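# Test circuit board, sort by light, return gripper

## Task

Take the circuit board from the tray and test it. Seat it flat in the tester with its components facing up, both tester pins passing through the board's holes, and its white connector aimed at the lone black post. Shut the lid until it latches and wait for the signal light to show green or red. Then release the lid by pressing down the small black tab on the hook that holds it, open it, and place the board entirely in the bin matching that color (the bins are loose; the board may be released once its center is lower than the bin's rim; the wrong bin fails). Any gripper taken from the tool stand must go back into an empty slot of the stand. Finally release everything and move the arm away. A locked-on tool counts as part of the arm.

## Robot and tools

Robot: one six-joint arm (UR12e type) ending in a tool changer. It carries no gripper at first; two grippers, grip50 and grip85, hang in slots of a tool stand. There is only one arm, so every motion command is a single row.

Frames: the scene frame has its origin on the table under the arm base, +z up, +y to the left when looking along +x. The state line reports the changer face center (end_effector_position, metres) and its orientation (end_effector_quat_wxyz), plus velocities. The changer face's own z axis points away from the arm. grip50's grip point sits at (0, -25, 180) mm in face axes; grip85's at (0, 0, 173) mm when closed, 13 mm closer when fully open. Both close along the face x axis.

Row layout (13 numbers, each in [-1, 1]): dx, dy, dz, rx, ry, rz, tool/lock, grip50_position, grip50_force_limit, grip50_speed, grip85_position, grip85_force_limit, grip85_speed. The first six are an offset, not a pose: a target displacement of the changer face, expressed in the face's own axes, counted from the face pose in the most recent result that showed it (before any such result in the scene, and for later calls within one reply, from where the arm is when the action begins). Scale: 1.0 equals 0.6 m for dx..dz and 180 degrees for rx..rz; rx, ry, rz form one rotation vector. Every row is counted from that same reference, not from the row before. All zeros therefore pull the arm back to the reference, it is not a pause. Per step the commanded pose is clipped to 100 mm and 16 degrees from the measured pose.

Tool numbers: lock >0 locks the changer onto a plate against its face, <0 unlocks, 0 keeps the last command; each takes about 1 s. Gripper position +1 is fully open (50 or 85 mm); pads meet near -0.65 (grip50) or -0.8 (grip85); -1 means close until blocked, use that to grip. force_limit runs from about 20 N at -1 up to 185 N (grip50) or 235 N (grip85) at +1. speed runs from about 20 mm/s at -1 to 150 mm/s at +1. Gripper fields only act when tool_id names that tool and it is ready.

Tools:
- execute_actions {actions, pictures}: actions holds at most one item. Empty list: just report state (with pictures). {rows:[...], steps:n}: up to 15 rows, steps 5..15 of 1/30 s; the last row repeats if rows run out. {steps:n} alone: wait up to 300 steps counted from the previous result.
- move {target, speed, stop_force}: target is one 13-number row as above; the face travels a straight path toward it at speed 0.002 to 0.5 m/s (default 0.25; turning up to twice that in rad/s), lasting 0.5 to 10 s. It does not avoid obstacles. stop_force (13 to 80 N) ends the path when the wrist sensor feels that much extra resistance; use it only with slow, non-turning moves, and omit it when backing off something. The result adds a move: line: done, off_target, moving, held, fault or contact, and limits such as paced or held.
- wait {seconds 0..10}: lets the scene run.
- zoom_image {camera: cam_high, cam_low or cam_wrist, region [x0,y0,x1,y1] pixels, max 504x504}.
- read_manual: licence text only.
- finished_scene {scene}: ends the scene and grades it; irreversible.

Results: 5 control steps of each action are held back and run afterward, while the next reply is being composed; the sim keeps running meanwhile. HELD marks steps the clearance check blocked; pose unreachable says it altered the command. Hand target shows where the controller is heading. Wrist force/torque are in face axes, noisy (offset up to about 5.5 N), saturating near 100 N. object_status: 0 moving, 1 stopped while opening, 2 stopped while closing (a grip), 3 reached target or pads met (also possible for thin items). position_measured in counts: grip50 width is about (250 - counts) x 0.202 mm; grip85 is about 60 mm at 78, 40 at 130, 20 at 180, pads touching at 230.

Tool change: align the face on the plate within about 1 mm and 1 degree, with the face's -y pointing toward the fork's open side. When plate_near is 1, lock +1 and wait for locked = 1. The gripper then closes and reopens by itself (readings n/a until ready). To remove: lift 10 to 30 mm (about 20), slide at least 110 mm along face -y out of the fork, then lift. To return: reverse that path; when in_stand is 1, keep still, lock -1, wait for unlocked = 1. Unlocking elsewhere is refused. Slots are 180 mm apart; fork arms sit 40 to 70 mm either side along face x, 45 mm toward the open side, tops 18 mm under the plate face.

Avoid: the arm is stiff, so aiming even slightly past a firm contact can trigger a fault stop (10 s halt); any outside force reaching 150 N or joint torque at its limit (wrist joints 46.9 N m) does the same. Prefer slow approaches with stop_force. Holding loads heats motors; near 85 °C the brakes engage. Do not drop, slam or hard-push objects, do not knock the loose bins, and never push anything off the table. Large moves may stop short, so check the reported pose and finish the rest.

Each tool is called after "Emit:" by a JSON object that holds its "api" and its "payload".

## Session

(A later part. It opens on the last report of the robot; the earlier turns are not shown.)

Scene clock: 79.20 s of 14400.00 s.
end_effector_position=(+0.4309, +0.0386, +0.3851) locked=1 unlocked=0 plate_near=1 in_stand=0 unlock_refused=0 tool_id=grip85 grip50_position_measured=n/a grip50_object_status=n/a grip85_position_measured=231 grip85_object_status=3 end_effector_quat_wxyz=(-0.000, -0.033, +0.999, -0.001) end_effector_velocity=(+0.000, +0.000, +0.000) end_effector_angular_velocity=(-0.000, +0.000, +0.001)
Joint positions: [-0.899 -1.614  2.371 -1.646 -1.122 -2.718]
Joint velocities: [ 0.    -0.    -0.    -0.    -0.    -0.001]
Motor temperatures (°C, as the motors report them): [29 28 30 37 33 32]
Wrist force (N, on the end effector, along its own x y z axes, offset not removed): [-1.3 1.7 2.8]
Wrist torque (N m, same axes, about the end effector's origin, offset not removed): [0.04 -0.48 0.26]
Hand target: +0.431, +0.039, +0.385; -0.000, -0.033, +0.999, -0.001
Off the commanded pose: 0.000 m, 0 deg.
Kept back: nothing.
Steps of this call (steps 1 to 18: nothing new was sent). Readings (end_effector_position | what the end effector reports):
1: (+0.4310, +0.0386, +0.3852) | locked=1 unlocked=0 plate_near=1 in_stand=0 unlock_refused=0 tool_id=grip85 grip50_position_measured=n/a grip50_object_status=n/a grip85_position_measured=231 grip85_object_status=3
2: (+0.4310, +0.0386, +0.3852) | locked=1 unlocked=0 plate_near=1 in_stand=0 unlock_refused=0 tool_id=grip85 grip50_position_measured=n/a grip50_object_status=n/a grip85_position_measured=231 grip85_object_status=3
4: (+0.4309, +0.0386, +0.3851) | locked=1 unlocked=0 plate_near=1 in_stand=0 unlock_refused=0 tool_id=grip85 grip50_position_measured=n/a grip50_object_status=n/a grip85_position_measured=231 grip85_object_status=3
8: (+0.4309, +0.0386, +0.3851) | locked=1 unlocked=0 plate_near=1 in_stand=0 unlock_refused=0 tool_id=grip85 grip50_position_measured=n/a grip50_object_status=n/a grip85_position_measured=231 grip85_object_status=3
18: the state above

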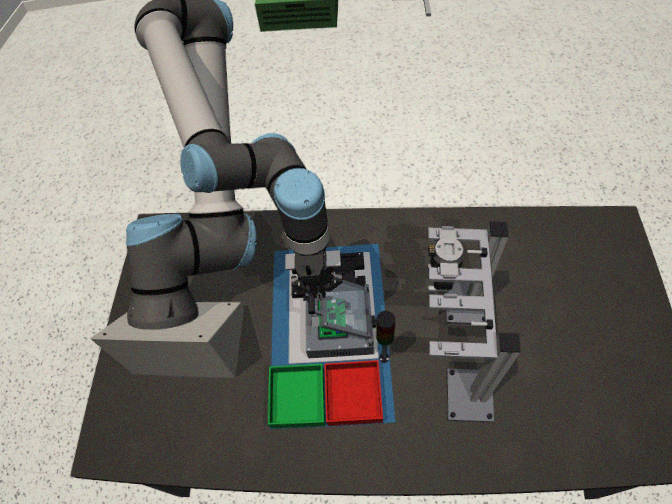

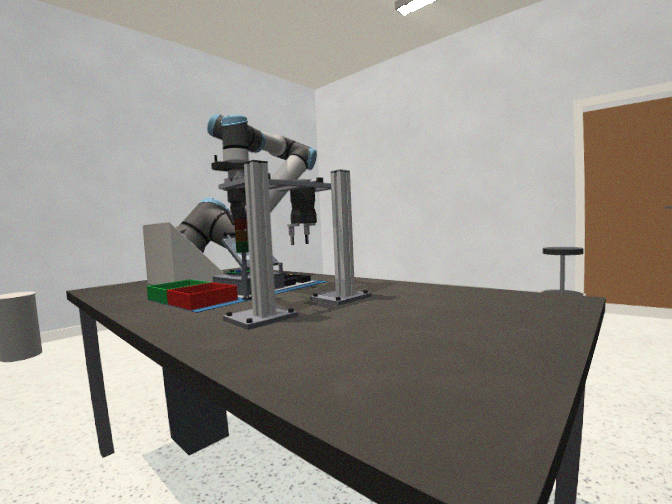

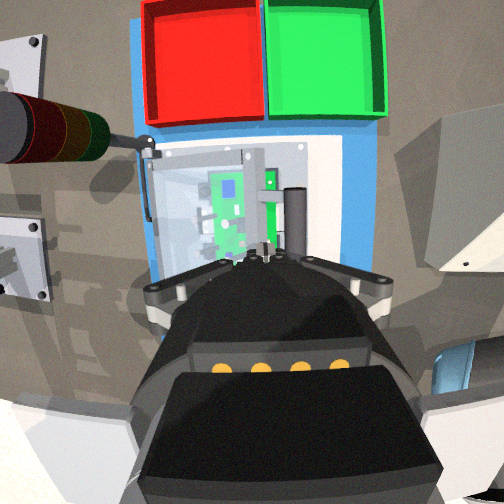

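Emit:
{"api": "move", "payload": {"target": [0,0,-0.05,0,0,0,0,0,0,0,-1,-0.5,0], "speed": 0.05}}

Emit:
{"api": "move", "payload": {"target": [-0.035,0,0,0,0,0,0,0,0,0,-1,-0.5,0], "speed": 0.05}}

Emit:
{"api": "move", "payload": {"target": [0,0,0.19,0,0,0,0,0,0,0,-1,-0.5,0], "speed": 0.02, "stop_force": 40}}

Scene clock: 80.40 s of 14400.00 s.
end_effector_position=(+0.4309, +0.0386, +0.4149) locked=1 unlocked=0 plate_near=1 in_stand=0 unlock_refused=0 tool_id=grip85 grip50_position_measured=n/a grip50_object_status=n/a grip85_position_measured=231 grip85_object_status=3 end_effector_quat_wxyz=(-0.000, -0.033, +0.999, -0.001) end_effector_velocity=(-0.000, -0.000, +0.002) end_effector_angular_velocity=(-0.000, +0.000, +0.000)
Joint positions: [-0.925 -1.625  2.33  -1.584 -1.139 -2.74 ]
Joint velocities: [-0.002 -0.001 -0.002  0.003 -0.001 -0.002]
Motor temperatures (°C, as the motors report them): [29 28 30 37 33 32]
Wrist force (N, on the end effector, along its own x y z axes, offset not removed): [-3.0 2.0 5.2]
Wrist torque (N m, same axes, about the end effector's origin, offset not removed): [0.13 0.21 0.22]
Hand target: +0.431, +0.039, +0.415; -0.000, -0.034, +0.999, -0.001
Off the commanded pose: 0.000 m, 0 deg.
Kept back: nothing.
move: done

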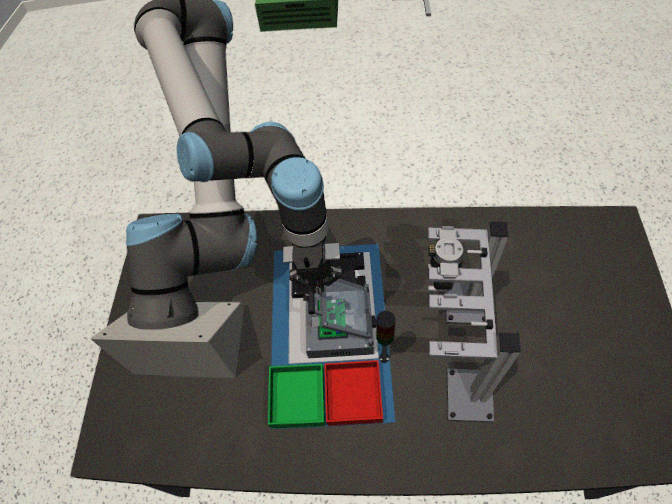

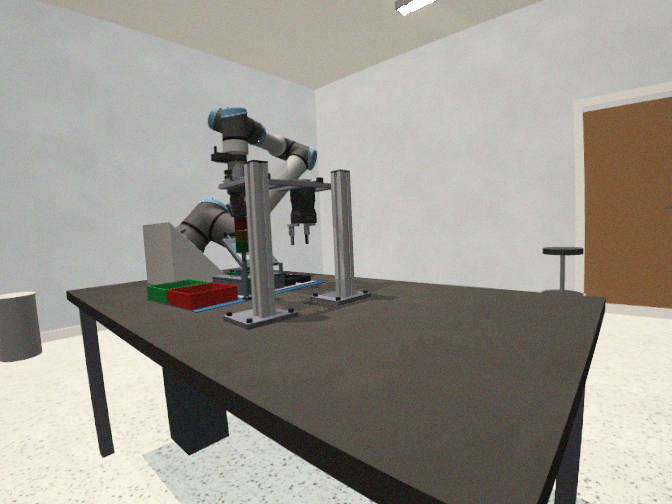

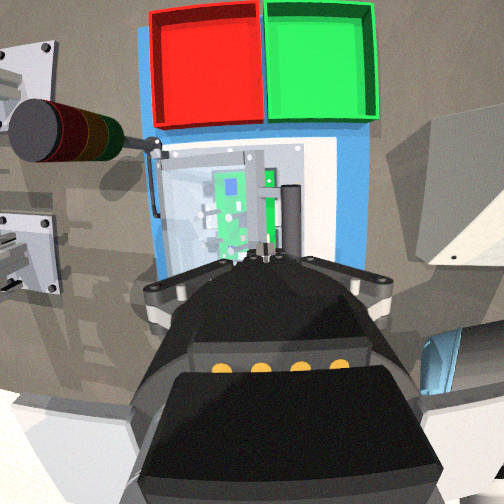

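Scene clock: 81.23 s of 14400.00 s.
end_effector_position=(+0.4517, +0.0401, +0.4149) locked=1 unlocked=0 plate_near=1 in_stand=0 unlock_refused=0 tool_id=grip85 grip50_position_measured=n/a grip50_object_status=n/a grip85_position_measured=231 grip85_object_status=3 end_effector_quat_wxyz=(-0.000, -0.033, +0.999, -0.001) end_effector_velocity=(+0.002, +0.000, +0.000) end_effector_angular_velocity=(-0.000, -0.001, +0.000)
Joint positions: [-0.891 -1.596  2.304 -1.599 -1.117 -2.711]
Joint velocities: [ 0.003  0.002 -0.002 -0.002  0.002  0.002]
Motor temperatures (°C, as the motors report them): [29 28 30 37 33 32]
Wrist force (N, on the end effector, along its own x y z axes, offset not removed): [1.0 -3.2 3.8]
Wrist torque (N m, same axes, about the end effector's origin, offset not removed): [-0.34 -0.19 0.18]
Hand target: +0.452, +0.040, +0.415; -0.000, -0.033, +0.999, -0.001
Off the commanded pose: 0.000 m, 0 deg.
Kept back: nothing.
move: done

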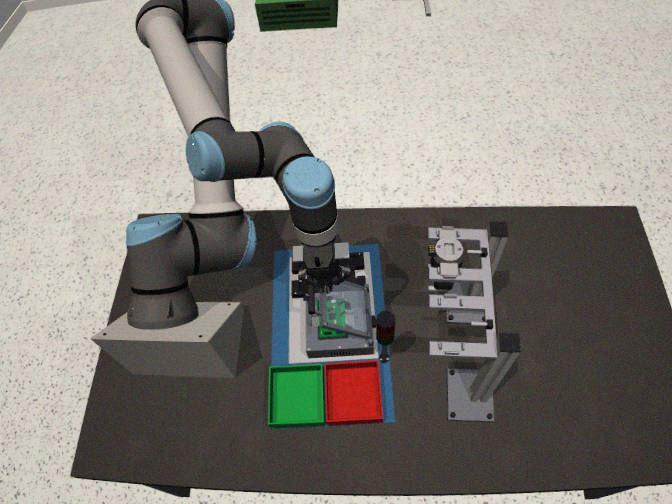

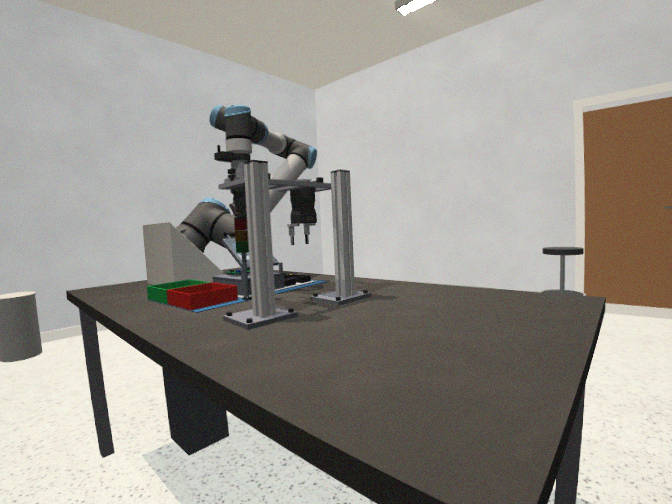

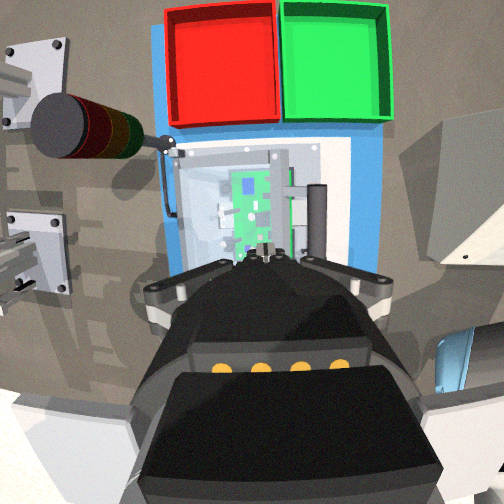

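Scene clock: 87.23 s of 14400.00 s.
end_effector_position=(+0.4517, +0.0401, +0.3011) locked=1 unlocked=0 plate_near=1 in_stand=0 unlock_refused=0 tool_id=grip85 grip50_position_measured=n/a grip50_object_status=n/a grip85_position_measured=231 grip85_object_status=3 end_effector_quat_wxyz=(-0.000, -0.033, +0.999, -0.001) end_effector_velocity=(+0.000, -0.000, -0.002) end_effector_angular_velocity=(-0.000, +0.000, -0.000)
Joint positions: [-0.782 -1.527  2.448 -1.858 -1.051 -2.613]
Joint velocities: [ 0.002  0.002  0.002 -0.004  0.001  0.002]
Motor temperatures (°C, as the motors report them): [29 28 30 37 33 32]
Wrist force (N, on the end effector, along its own x y z axes, offset not removed): [-2.2 -5.2 0.1]
Wrist torque (N m, same axes, about the end effector's origin, offset not removed): [-0.50 0.19 0.21]
Hand target: +0.452, +0.040, +0.301; -0.000, -0.033, +0.999, -0.001
Off the commanded pose: 0.000 m, 0 deg.
Kept back: nothing.
move: done

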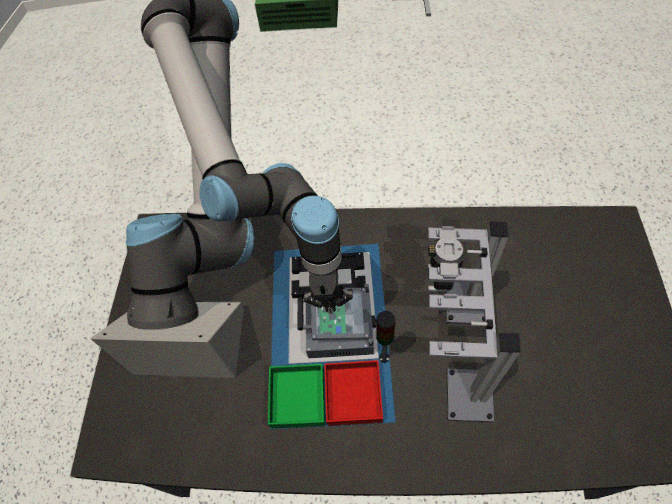

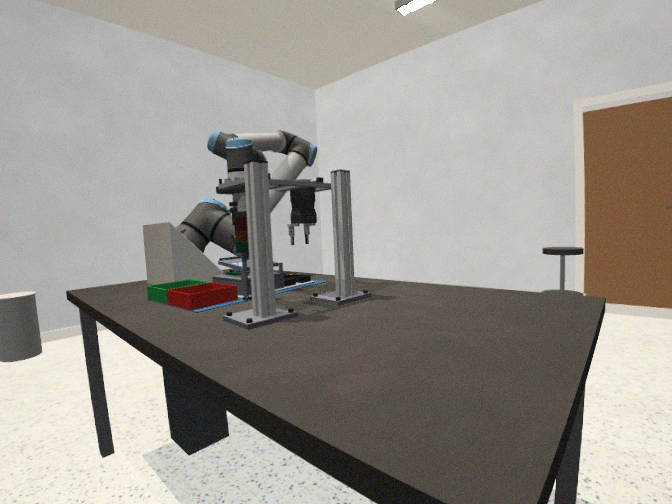

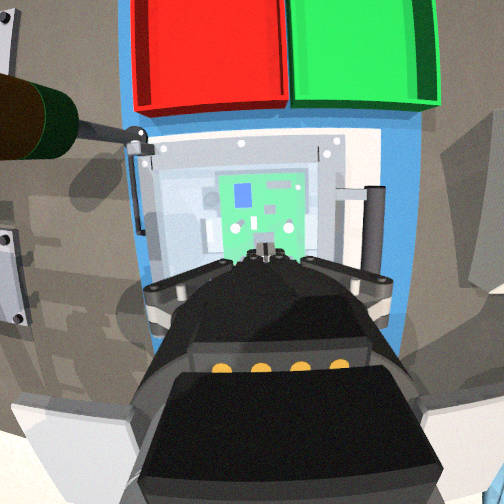

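Emit:
{"api": "move", "payload": {"target": [0,0,0.04,0,0,0,0,0,0,0,-1,-0.5,0], "speed": 0.006, "stop_force": 40}}

Scene clock: 89.97 s of 14400.00 s.
end_effector_position=(+0.4516, +0.0401, +0.2880) locked=1 unlocked=0 plate_near=1 in_stand=0 unlock_refused=0 tool_id=grip85 grip50_position_measured=n/a grip50_object_status=n/a grip85_position_measured=231 grip85_object_status=3 end_effector_quat_wxyz=(-0.000, -0.033, +0.999, -0.000) end_effector_velocity=(-0.001, +0.000, +0.001) end_effector_angular_velocity=(+0.002, +0.002, +0.000)
Joint positions: [-0.768 -1.514  2.462 -1.892 -1.042 -2.6  ]
Joint velocities: [-0.002 -0.002 -0.001  0.007 -0.001 -0.004]
Motor temperatures (°C, as the motors report them): [29 28 30 37 33 32]
Wrist force (N, on the end effector, along its own x y z axes, offset not removed): [-5.5 -3.3 -22.8]
Wrist torque (N m, same axes, about the end effector's origin, offset not removed): [0.73 -0.06 0.08]
Hand target: +0.452, +0.040, +0.288; -0.000, -0.033, +0.999, -0.001
Off the commanded pose: 0.011 m, 0 deg.
Kept back: nothing.
move: contact

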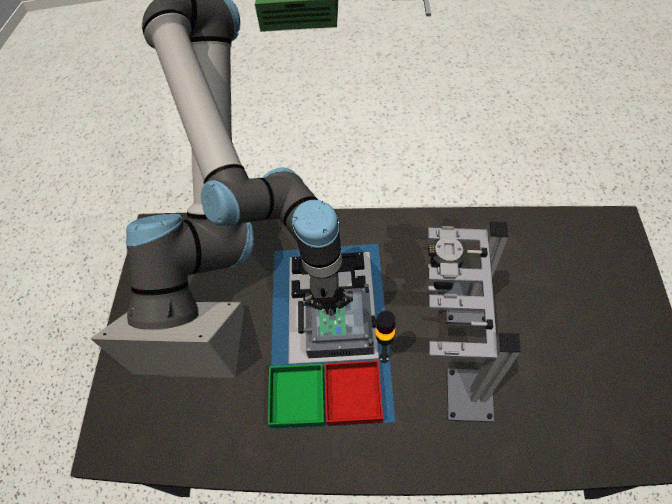

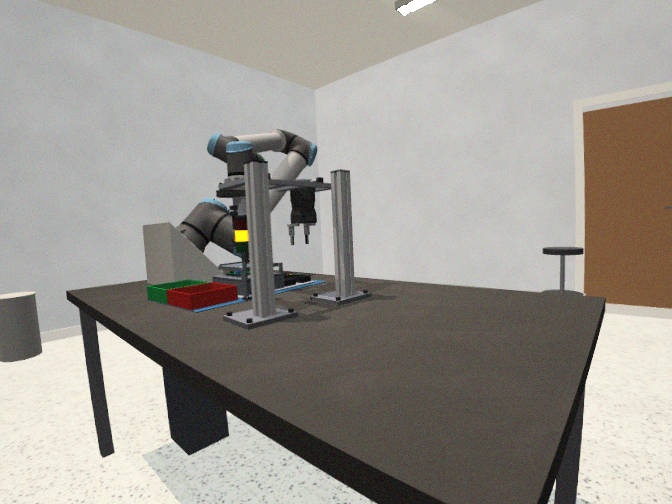

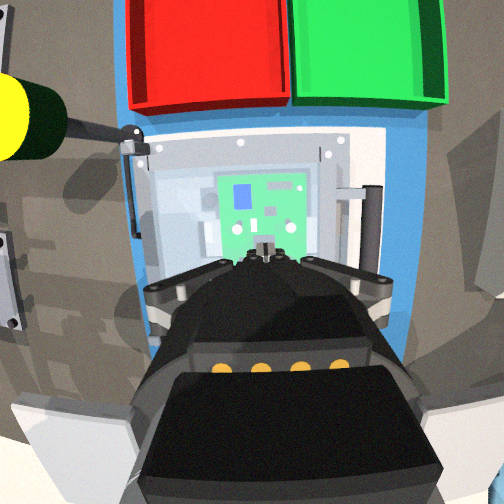

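Emit:
{"api": "move", "payload": {"target": [0,0,-0.06,0,0,0,0,0,0,0,-1,-0.5,0], "speed": 0.05}}

Emit:
{"api": "move", "payload": {"target": [0.116,0.110,0,0,0,0,0,0,0,0,-1,-0.5,0], "speed": 0.08}}

Emit:
{"api": "wait", "payload": {"seconds": 4}}

Scene clock: 91.30 s of 14400.00 s.
end_effector_position=(+0.4516, +0.0400, +0.3239) locked=1 unlocked=0 plate_near=1 in_stand=0 unlock_refused=0 tool_id=grip85 grip50_position_measured=n/a grip50_object_status=n/a grip85_position_measured=231 grip85_object_status=3 end_effector_quat_wxyz=(-0.000, -0.033, +0.999, -0.000) end_effector_velocity=(-0.000, +0.000, +0.002) end_effector_angular_velocity=(+0.000, -0.000, -0.001)
Joint positions: [-0.805 -1.547  2.421 -1.801 -1.064 -2.635]
Joint velocities: [-0.002 -0.002 -0.002  0.005 -0.001 -0.001]
Motor temperatures (°C, as the motors report them): [29 28 30 37 33 32]
Wrist force (N, on the end effector, along its own x y z axes, offset not removed): [0.1 0.4 -1.8]
Wrist torque (N m, same axes, about the end effector's origin, offset not removed): [-0.16 0.15 0.19]
Hand target: +0.452, +0.040, +0.324; -0.000, -0.033, +0.999, -0.000
Off the commanded pose: 0.000 m, 0 deg.
Kept back: nothing.
move: done

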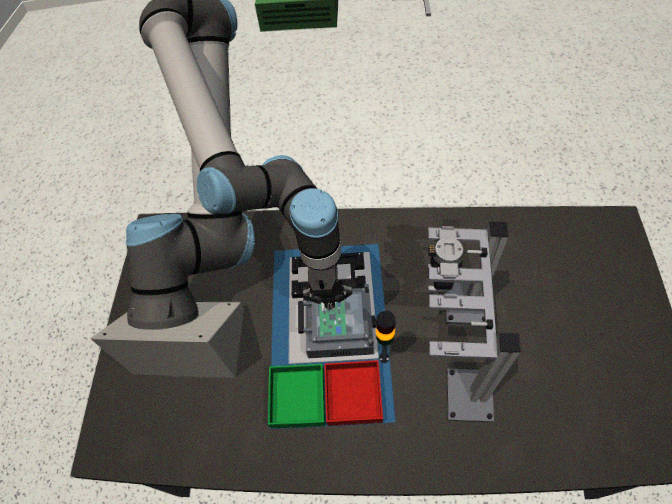

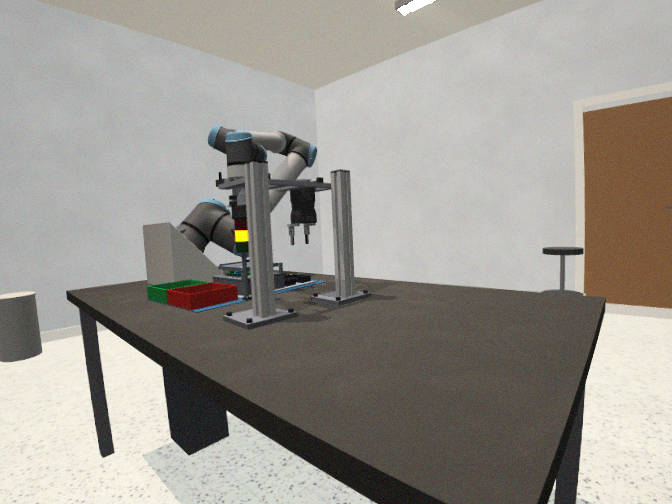

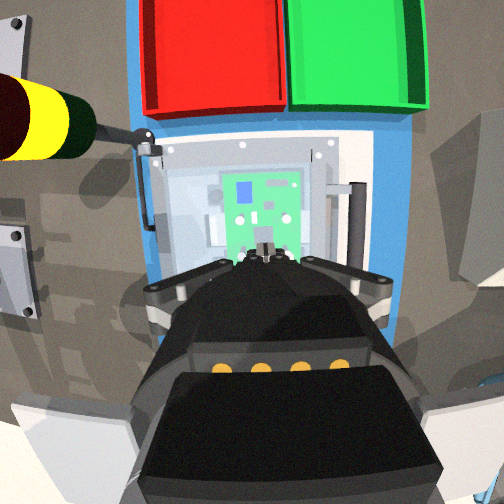

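Scene clock: 92.93 s of 14400.00 s.
end_effector_position=(+0.3779, +0.1010, +0.3238) locked=1 unlocked=0 plate_near=1 in_stand=0 unlock_refused=0 tool_id=grip85 grip50_position_measured=n/a grip50_object_status=n/a grip85_position_measured=231 grip85_object_status=3 end_effector_quat_wxyz=(-0.000, -0.033, +0.999, -0.000) end_effector_velocity=(-0.001, +0.001, +0.000) end_effector_angular_velocity=(+0.001, -0.002, -0.001)
Joint positions: [-0.87  -1.799  2.518 -1.619 -1.104 -2.693]
Joint velocities: [-0.002 -0.006  0.001  0.005  0.001 -0.001]
Motor temperatures (°C, as the motors report them): [29 28 30 37 33 32]
Wrist force (N, on the end effector, along its own x y z axes, offset not removed): [1.5 -1.2 2.9]
Wrist torque (N m, same axes, about the end effector's origin, offset not removed): [-0.11 -0.02 0.17]
Hand target: +0.378, +0.101, +0.324; -0.000, -0.033, +0.999, -0.000
Off the commanded pose: 0.000 m, 0 deg.
Kept back: nothing.
move: done

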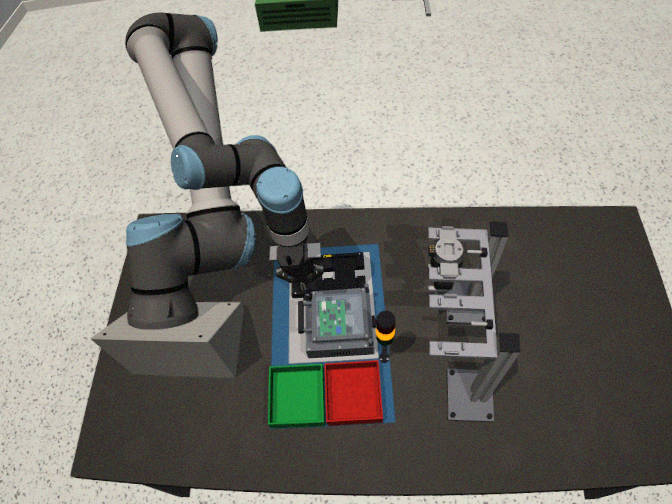

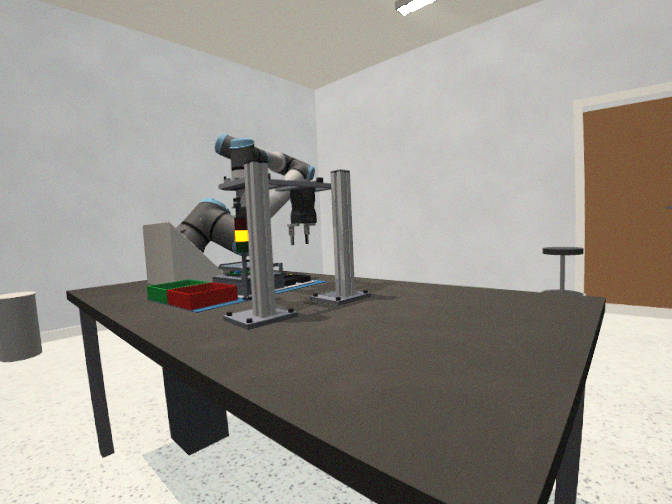

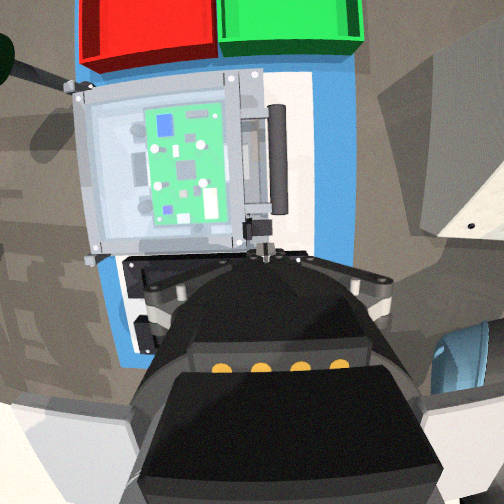

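Scene clock: 96.93 s of 14400.00 s.
end_effector_position=(+0.3777, +0.1011, +0.3238) locked=1 unlocked=0 plate_near=1 in_stand=0 unlock_refused=0 tool_id=grip85 grip50_position_measured=n/a grip50_object_status=n/a grip85_position_measured=231 grip85_object_status=3 end_effector_quat_wxyz=(-0.000, -0.033, +0.999, -0.000) end_effector_velocity=(-0.000, -0.000, -0.000) end_effector_angular_velocity=(+0.000, -0.000, +0.001)
Joint positions: [-0.87  -1.8    2.518 -1.618 -1.104 -2.693]
Joint velocities: [-0.     0.     0.    -0.     0.    -0.001]
Motor temperatures (°C, as the motors report them): [29 28 30 37 33 32]
Wrist force (N, on the end effector, along its own x y z axes, offset not removed): [-4.7 1.3 -3.4]
Wrist torque (N m, same axes, about the end effector's origin, offset not removed): [0.10 0.28 -0.02]
Hand target: +0.378, +0.101, +0.324; -0.000, -0.033, +0.999, -0.000
Off the commanded pose: 0.000 m, 0 deg.
Kept back: nothing.
Steps of this call (steps 1 to 120: nothing new was sent). Readings (end_effector_position | what the end effector reports):
1: (+0.3778, +0.1011, +0.3238) | locked=1 unlocked=0 plate_near=1 in_stand=0 unlock_refused=0 tool_id=grip85 grip50_position_measured=n/a grip50_object_status=n/a grip85_position_measured=231 grip85_object_status=3
2: (+0.3778, +0.1011, +0.3238) | locked=1 unlocked=0 plate_near=1 in_stand=0 unlock_refused=0 tool_id=grip85 grip50_position_measured=n/a grip50_object_status=n/a grip85_position_measured=231 grip85_object_status=3
4: (+0.3778, +0.1011, +0.3238) | locked=1 unlocked=0 plate_near=1 in_stand=0 unlock_refused=0 tool_id=grip85 grip50_position_measured=n/a grip50_object_status=n/a grip85_position_measured=231 grip85_object_status=3
8: (+0.3778, +0.1011, +0.3238) | locked=1 unlocked=0 plate_near=1 in_stand=0 unlock_refused=0 tool_id=grip85 grip50_position_measured=n/a grip50_object_status=n/a grip85_position_measured=231 grip85_object_status=3
120: the state above

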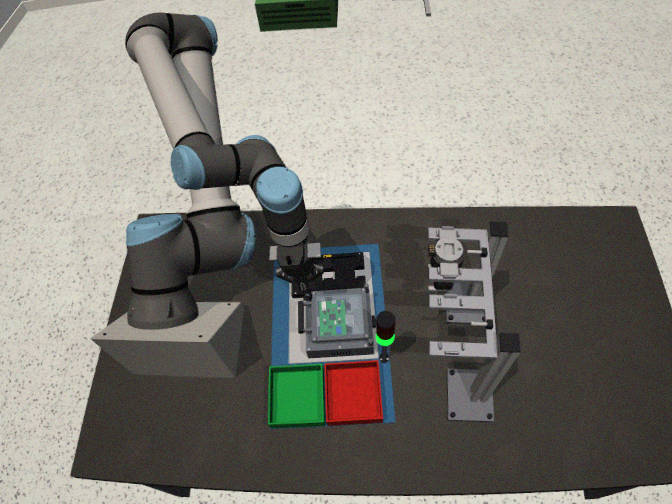

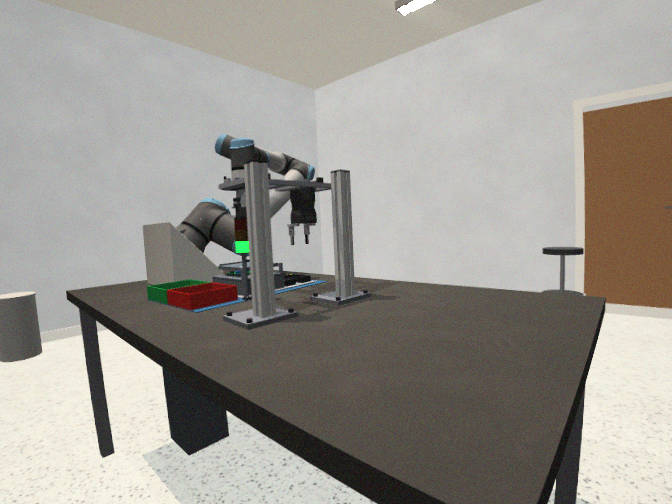

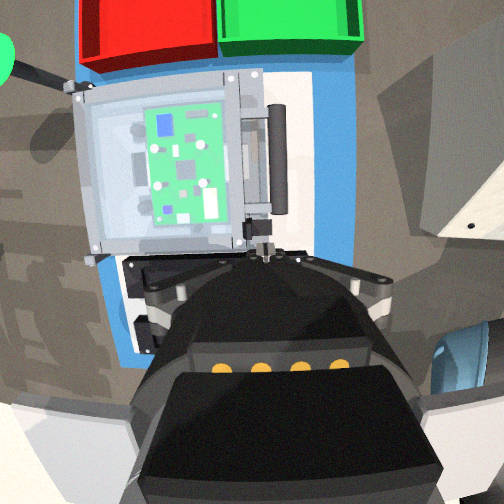

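Green. Press the tab.

Emit:
{"api": "move", "payload": {"target": [0,0,0.04,0,0,0,0,0,0,0,-1,-0.5,0], "speed": 0.03, "stop_force": 25}}

Emit:
{"api": "move", "payload": {"target": [0,0,0.045,0,0,0,0,0,0,0,-1,-0.5,0], "speed": 0.006, "stop_force": 25}}

Scene clock: 98.30 s of 14400.00 s.
end_effector_position=(+0.3777, +0.1012, +0.3000) locked=1 unlocked=0 plate_near=1 in_stand=0 unlock_refused=0 tool_id=grip85 grip50_position_measured=n/a grip50_object_status=n/a grip85_position_measured=231 grip85_object_status=3 end_effector_quat_wxyz=(-0.000, -0.033, +0.999, -0.000) end_effector_velocity=(+0.000, -0.000, -0.002) end_effector_angular_velocity=(-0.000, +0.001, -0.000)
Joint positions: [-0.842 -1.784  2.55  -1.677 -1.086 -2.667]
Joint velocities: [ 0.002  0.002  0.002 -0.005  0.001  0.002]
Motor temperatures (°C, as the motors report them): [29 28 30 37 33 32]
Wrist force (N, on the end effector, along its own x y z axes, offset not removed): [-4.8 0.0 0.5]
Wrist torque (N m, same axes, about the end effector's origin, offset not removed): [-0.12 0.27 0.05]
Hand target: +0.378, +0.101, +0.300; -0.000, -0.033, +0.999, -0.000
Off the commanded pose: 0.000 m, 0 deg.
Kept back: nothing.
move: done

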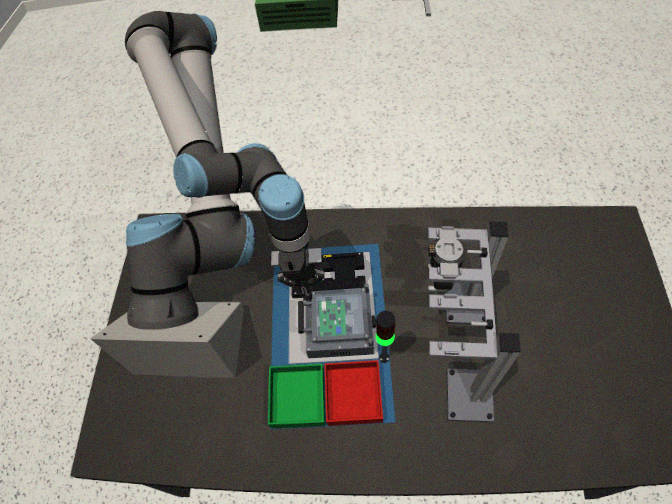

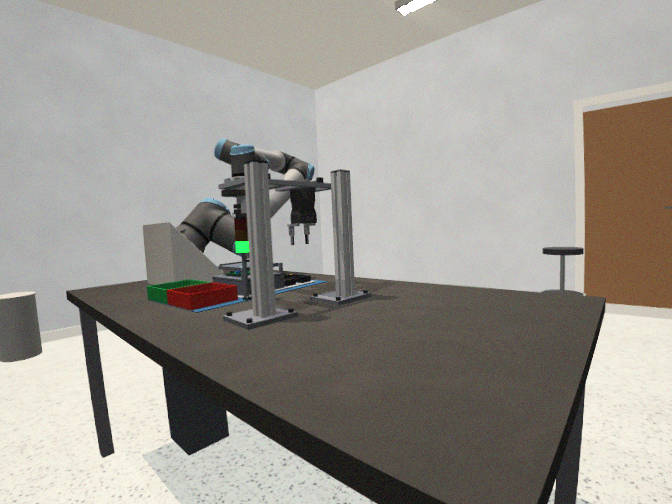

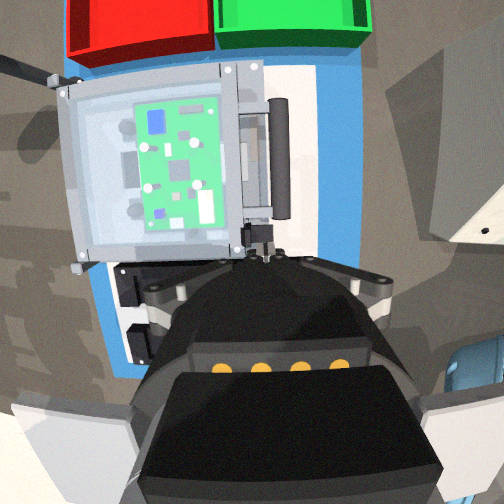

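Scene clock: 100.30 s of 14400.00 s.
end_effector_position=(+0.3778, +0.1011, +0.2903) locked=1 unlocked=0 plate_near=1 in_stand=0 unlock_refused=0 tool_id=grip85 grip50_position_measured=n/a grip50_object_status=n/a grip85_position_measured=231 grip85_object_status=3 end_effector_quat_wxyz=(+0.000, -0.033, +0.999, -0.000) end_effector_velocity=(-0.000, +0.000, +0.001) end_effector_angular_velocity=(+0.003, -0.002, +0.000)
Joint positions: [-0.829 -1.776  2.562 -1.702 -1.079 -2.656]
Joint velocities: [-0.002 -0.002 -0.001  0.005  0.001 -0.003]
Motor temperatures (°C, as the motors report them): [29 28 30 37 33 32]
Wrist force (N, on the end effector, along its own x y z axes, offset not removed): [2.2 -3.9 -41.3]
Wrist torque (N m, same axes, about the end effector's origin, offset not removed): [0.90 0.24 0.20]
Hand target: +0.378, +0.101, +0.291; -0.000, -0.033, +0.999, -0.000
Off the commanded pose: 0.017 m, 0 deg.
Kept back: nothing.
move: contact

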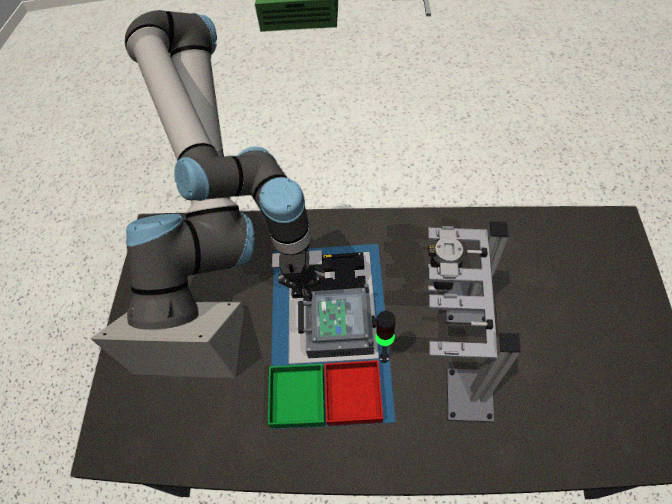

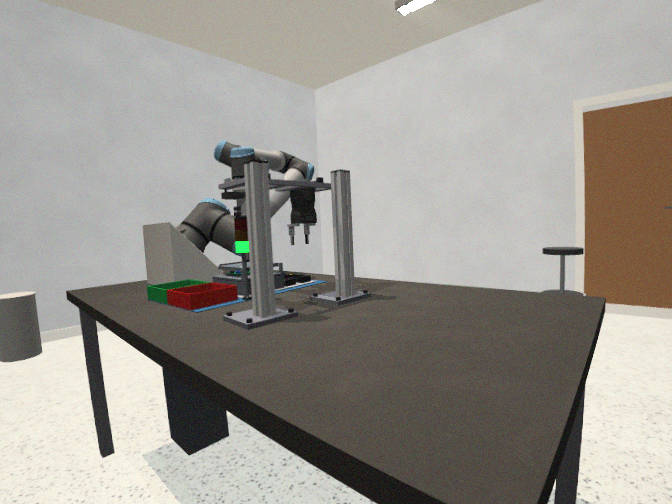

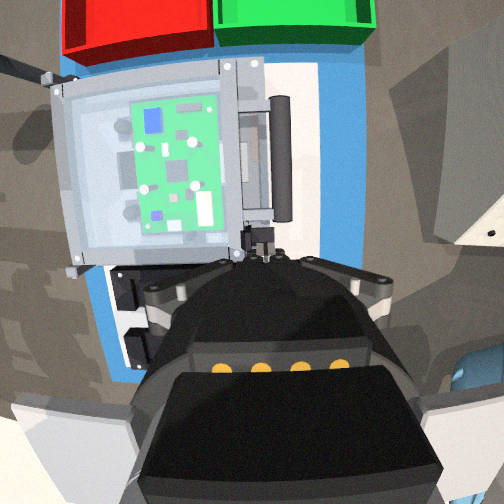

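Emit:
{"api": "move", "payload": {"target": [0.01,0,-0.01,0,0,0,0,0,0,0,-1,-0.5,0], "speed": 0.02}}

Emit:
{"api": "move", "payload": {"target": [0,0,0.04,0,0,0,0,0,0,0,-1,-0.5,0], "speed": 0.006, "stop_force": 25}}

Scene clock: 101.30 s of 14400.00 s.
end_effector_position=(+0.3720, +0.1007, +0.2961) locked=1 unlocked=0 plate_near=1 in_stand=0 unlock_refused=0 tool_id=grip85 grip50_position_measured=n/a grip50_object_status=n/a grip85_position_measured=231 grip85_object_status=3 end_effector_quat_wxyz=(+0.000, -0.033, +0.999, -0.000) end_effector_velocity=(-0.002, -0.000, +0.001) end_effector_angular_velocity=(-0.000, +0.001, -0.000)
Joint positions: [-0.849 -1.793  2.562 -1.678 -1.091 -2.674]
Joint velocities: [-0.005 -0.004  0.     0.006 -0.004 -0.005]
Motor temperatures (°C, as the motors report them): [29 28 30 37 33 32]
Wrist force (N, on the end effector, along its own x y z axes, offset not removed): [-5.3 -0.3 -2.1]
Wrist torque (N m, same axes, about the end effector's origin, offset not removed): [-0.13 0.39 0.10]
Hand target: +0.372, +0.101, +0.296; +0.000, -0.033, +0.999, -0.000
Off the commanded pose: 0.000 m, 0 deg.
Kept back: nothing.
move: done

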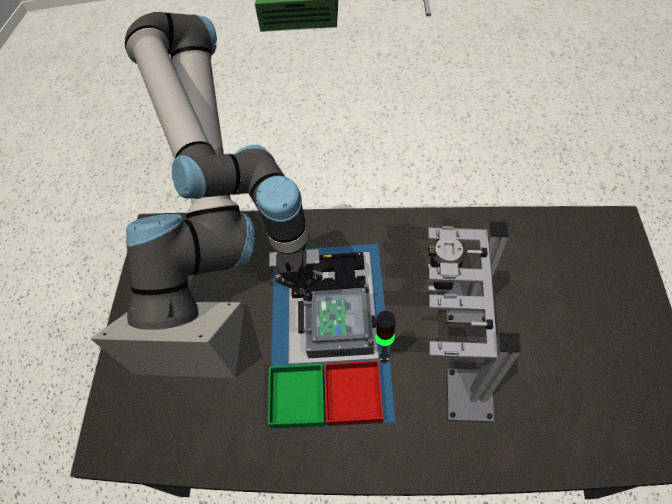

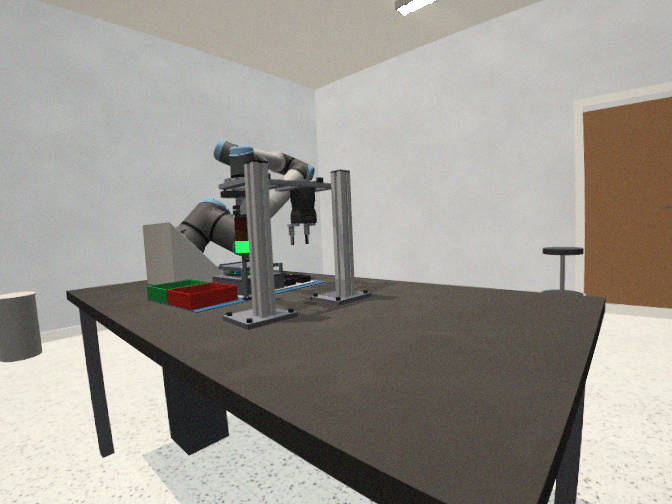

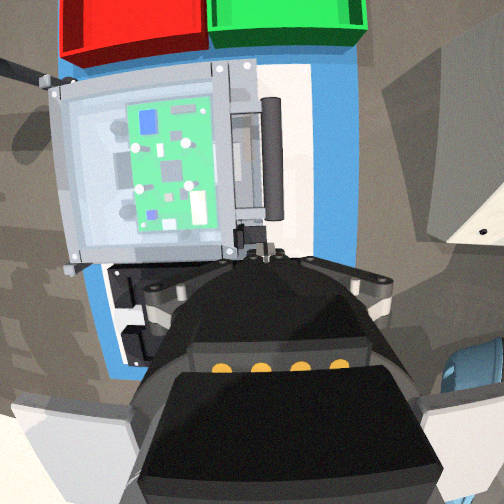

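Scene clock: 104.20 s of 14400.00 s.
end_effector_position=(+0.3719, +0.1007, +0.2809) locked=1 unlocked=0 plate_near=1 in_stand=0 unlock_refused=0 tool_id=grip85 grip50_position_measured=n/a grip50_object_status=n/a grip85_position_measured=231 grip85_object_status=3 end_effector_quat_wxyz=(-0.000, -0.033, +0.999, -0.000) end_effector_velocity=(+0.000, +0.000, +0.002) end_effector_angular_velocity=(+0.001, -0.002, +0.001)
Joint positions: [-0.83  -1.78   2.582 -1.718 -1.079 -2.657]
Joint velocities: [-0.002 -0.002 -0.002  0.005  0.    -0.003]
Motor temperatures (°C, as the motors report them): [29 28 30 37 33 32]
Wrist force (N, on the end effector, along its own x y z axes, offset not removed): [18.8 -3.9 -31.1]
Wrist torque (N m, same axes, about the end effector's origin, offset not removed): [0.60 4.30 0.34]
Hand target: +0.372, +0.101, +0.281; +0.000, -0.033, +0.999, -0.000
Off the commanded pose: 0.009 m, 0 deg.
Kept back: nothing.
move: contact

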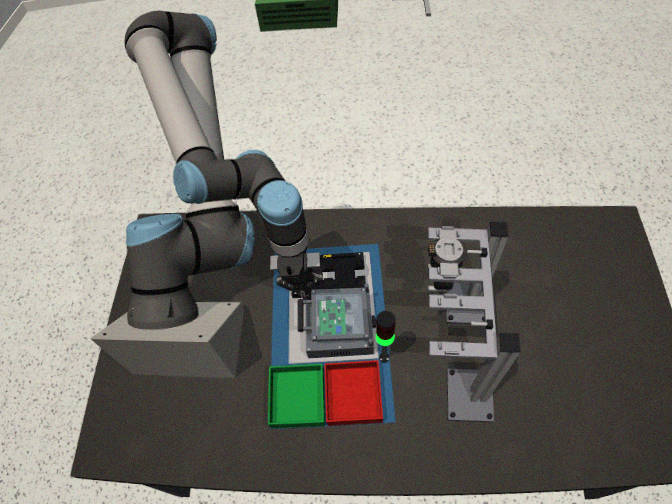

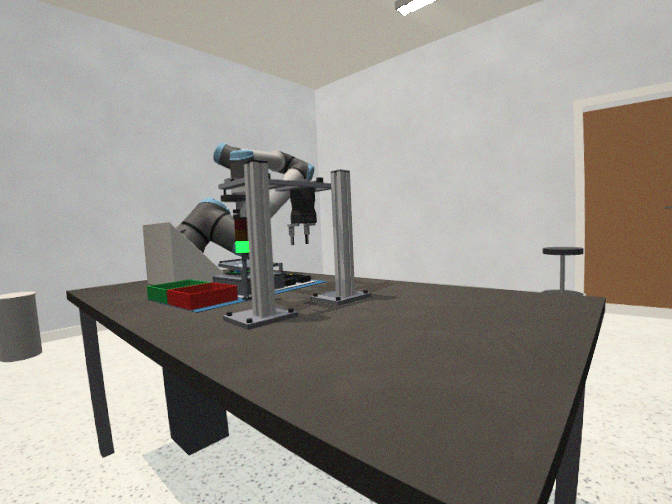

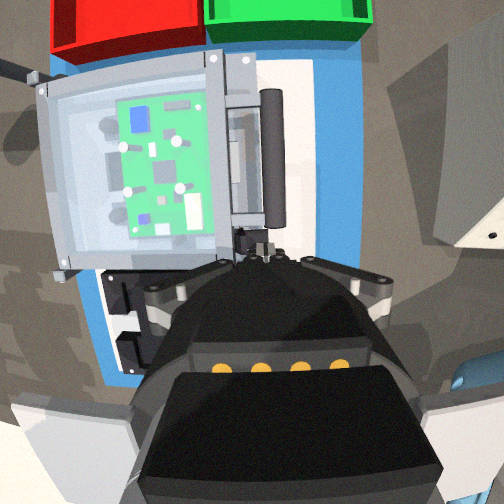

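Emit:
{"api": "move", "payload": {"target": [0.01,0,-0.25,0,0,0,0,0,0,0,-1,-0.5,0], "speed": 0.08}}

Scene clock: 106.73 s of 14400.00 s.
end_effector_position=(+0.3659, +0.1002, +0.4307) locked=1 unlocked=0 plate_near=1 in_stand=0 unlock_refused=0 tool_id=grip85 grip50_position_measured=n/a grip50_object_status=n/a grip85_position_measured=231 grip85_object_status=3 end_effector_quat_wxyz=(-0.000, -0.033, +0.999, -0.000) end_effector_velocity=(-0.000, -0.000, +0.002) end_effector_angular_velocity=(-0.000, +0.001, -0.001)
Joint positions: [-1.005 -1.841  2.377 -1.388 -1.19  -2.806]
Joint velocities: [-0.002  0.    -0.003  0.004 -0.003 -0.001]
Motor temperatures (°C, as the motors report them): [29 28 30 37 33 32]
Wrist force (N, on the end effector, along its own x y z axes, offset not removed): [-2.8 -3.8 -0.4]
Wrist torque (N m, same axes, about the end effector's origin, offset not removed): [-0.35 0.13 0.07]
Hand target: +0.366, +0.100, +0.431; -0.000, -0.033, +0.999, -0.000
Off the commanded pose: 0.000 m, 0 deg.
Kept back: nothing.
move: done

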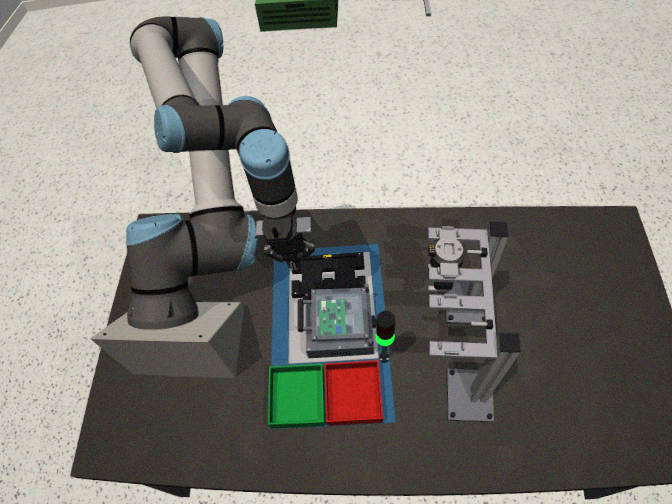

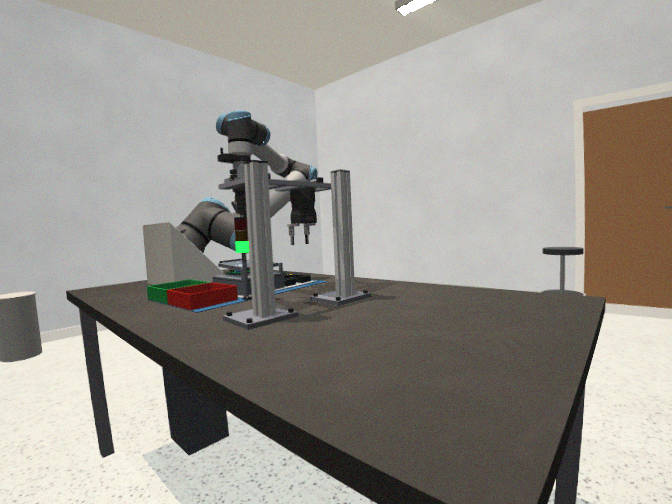

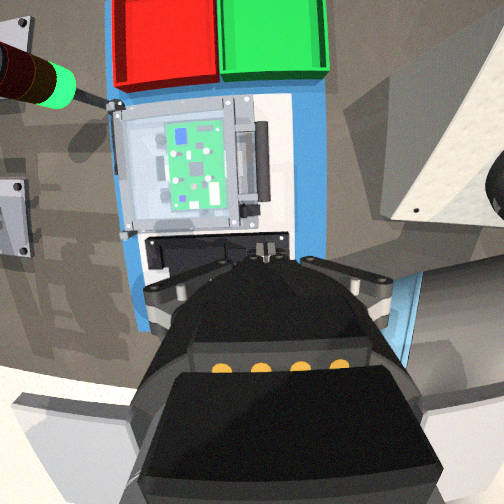

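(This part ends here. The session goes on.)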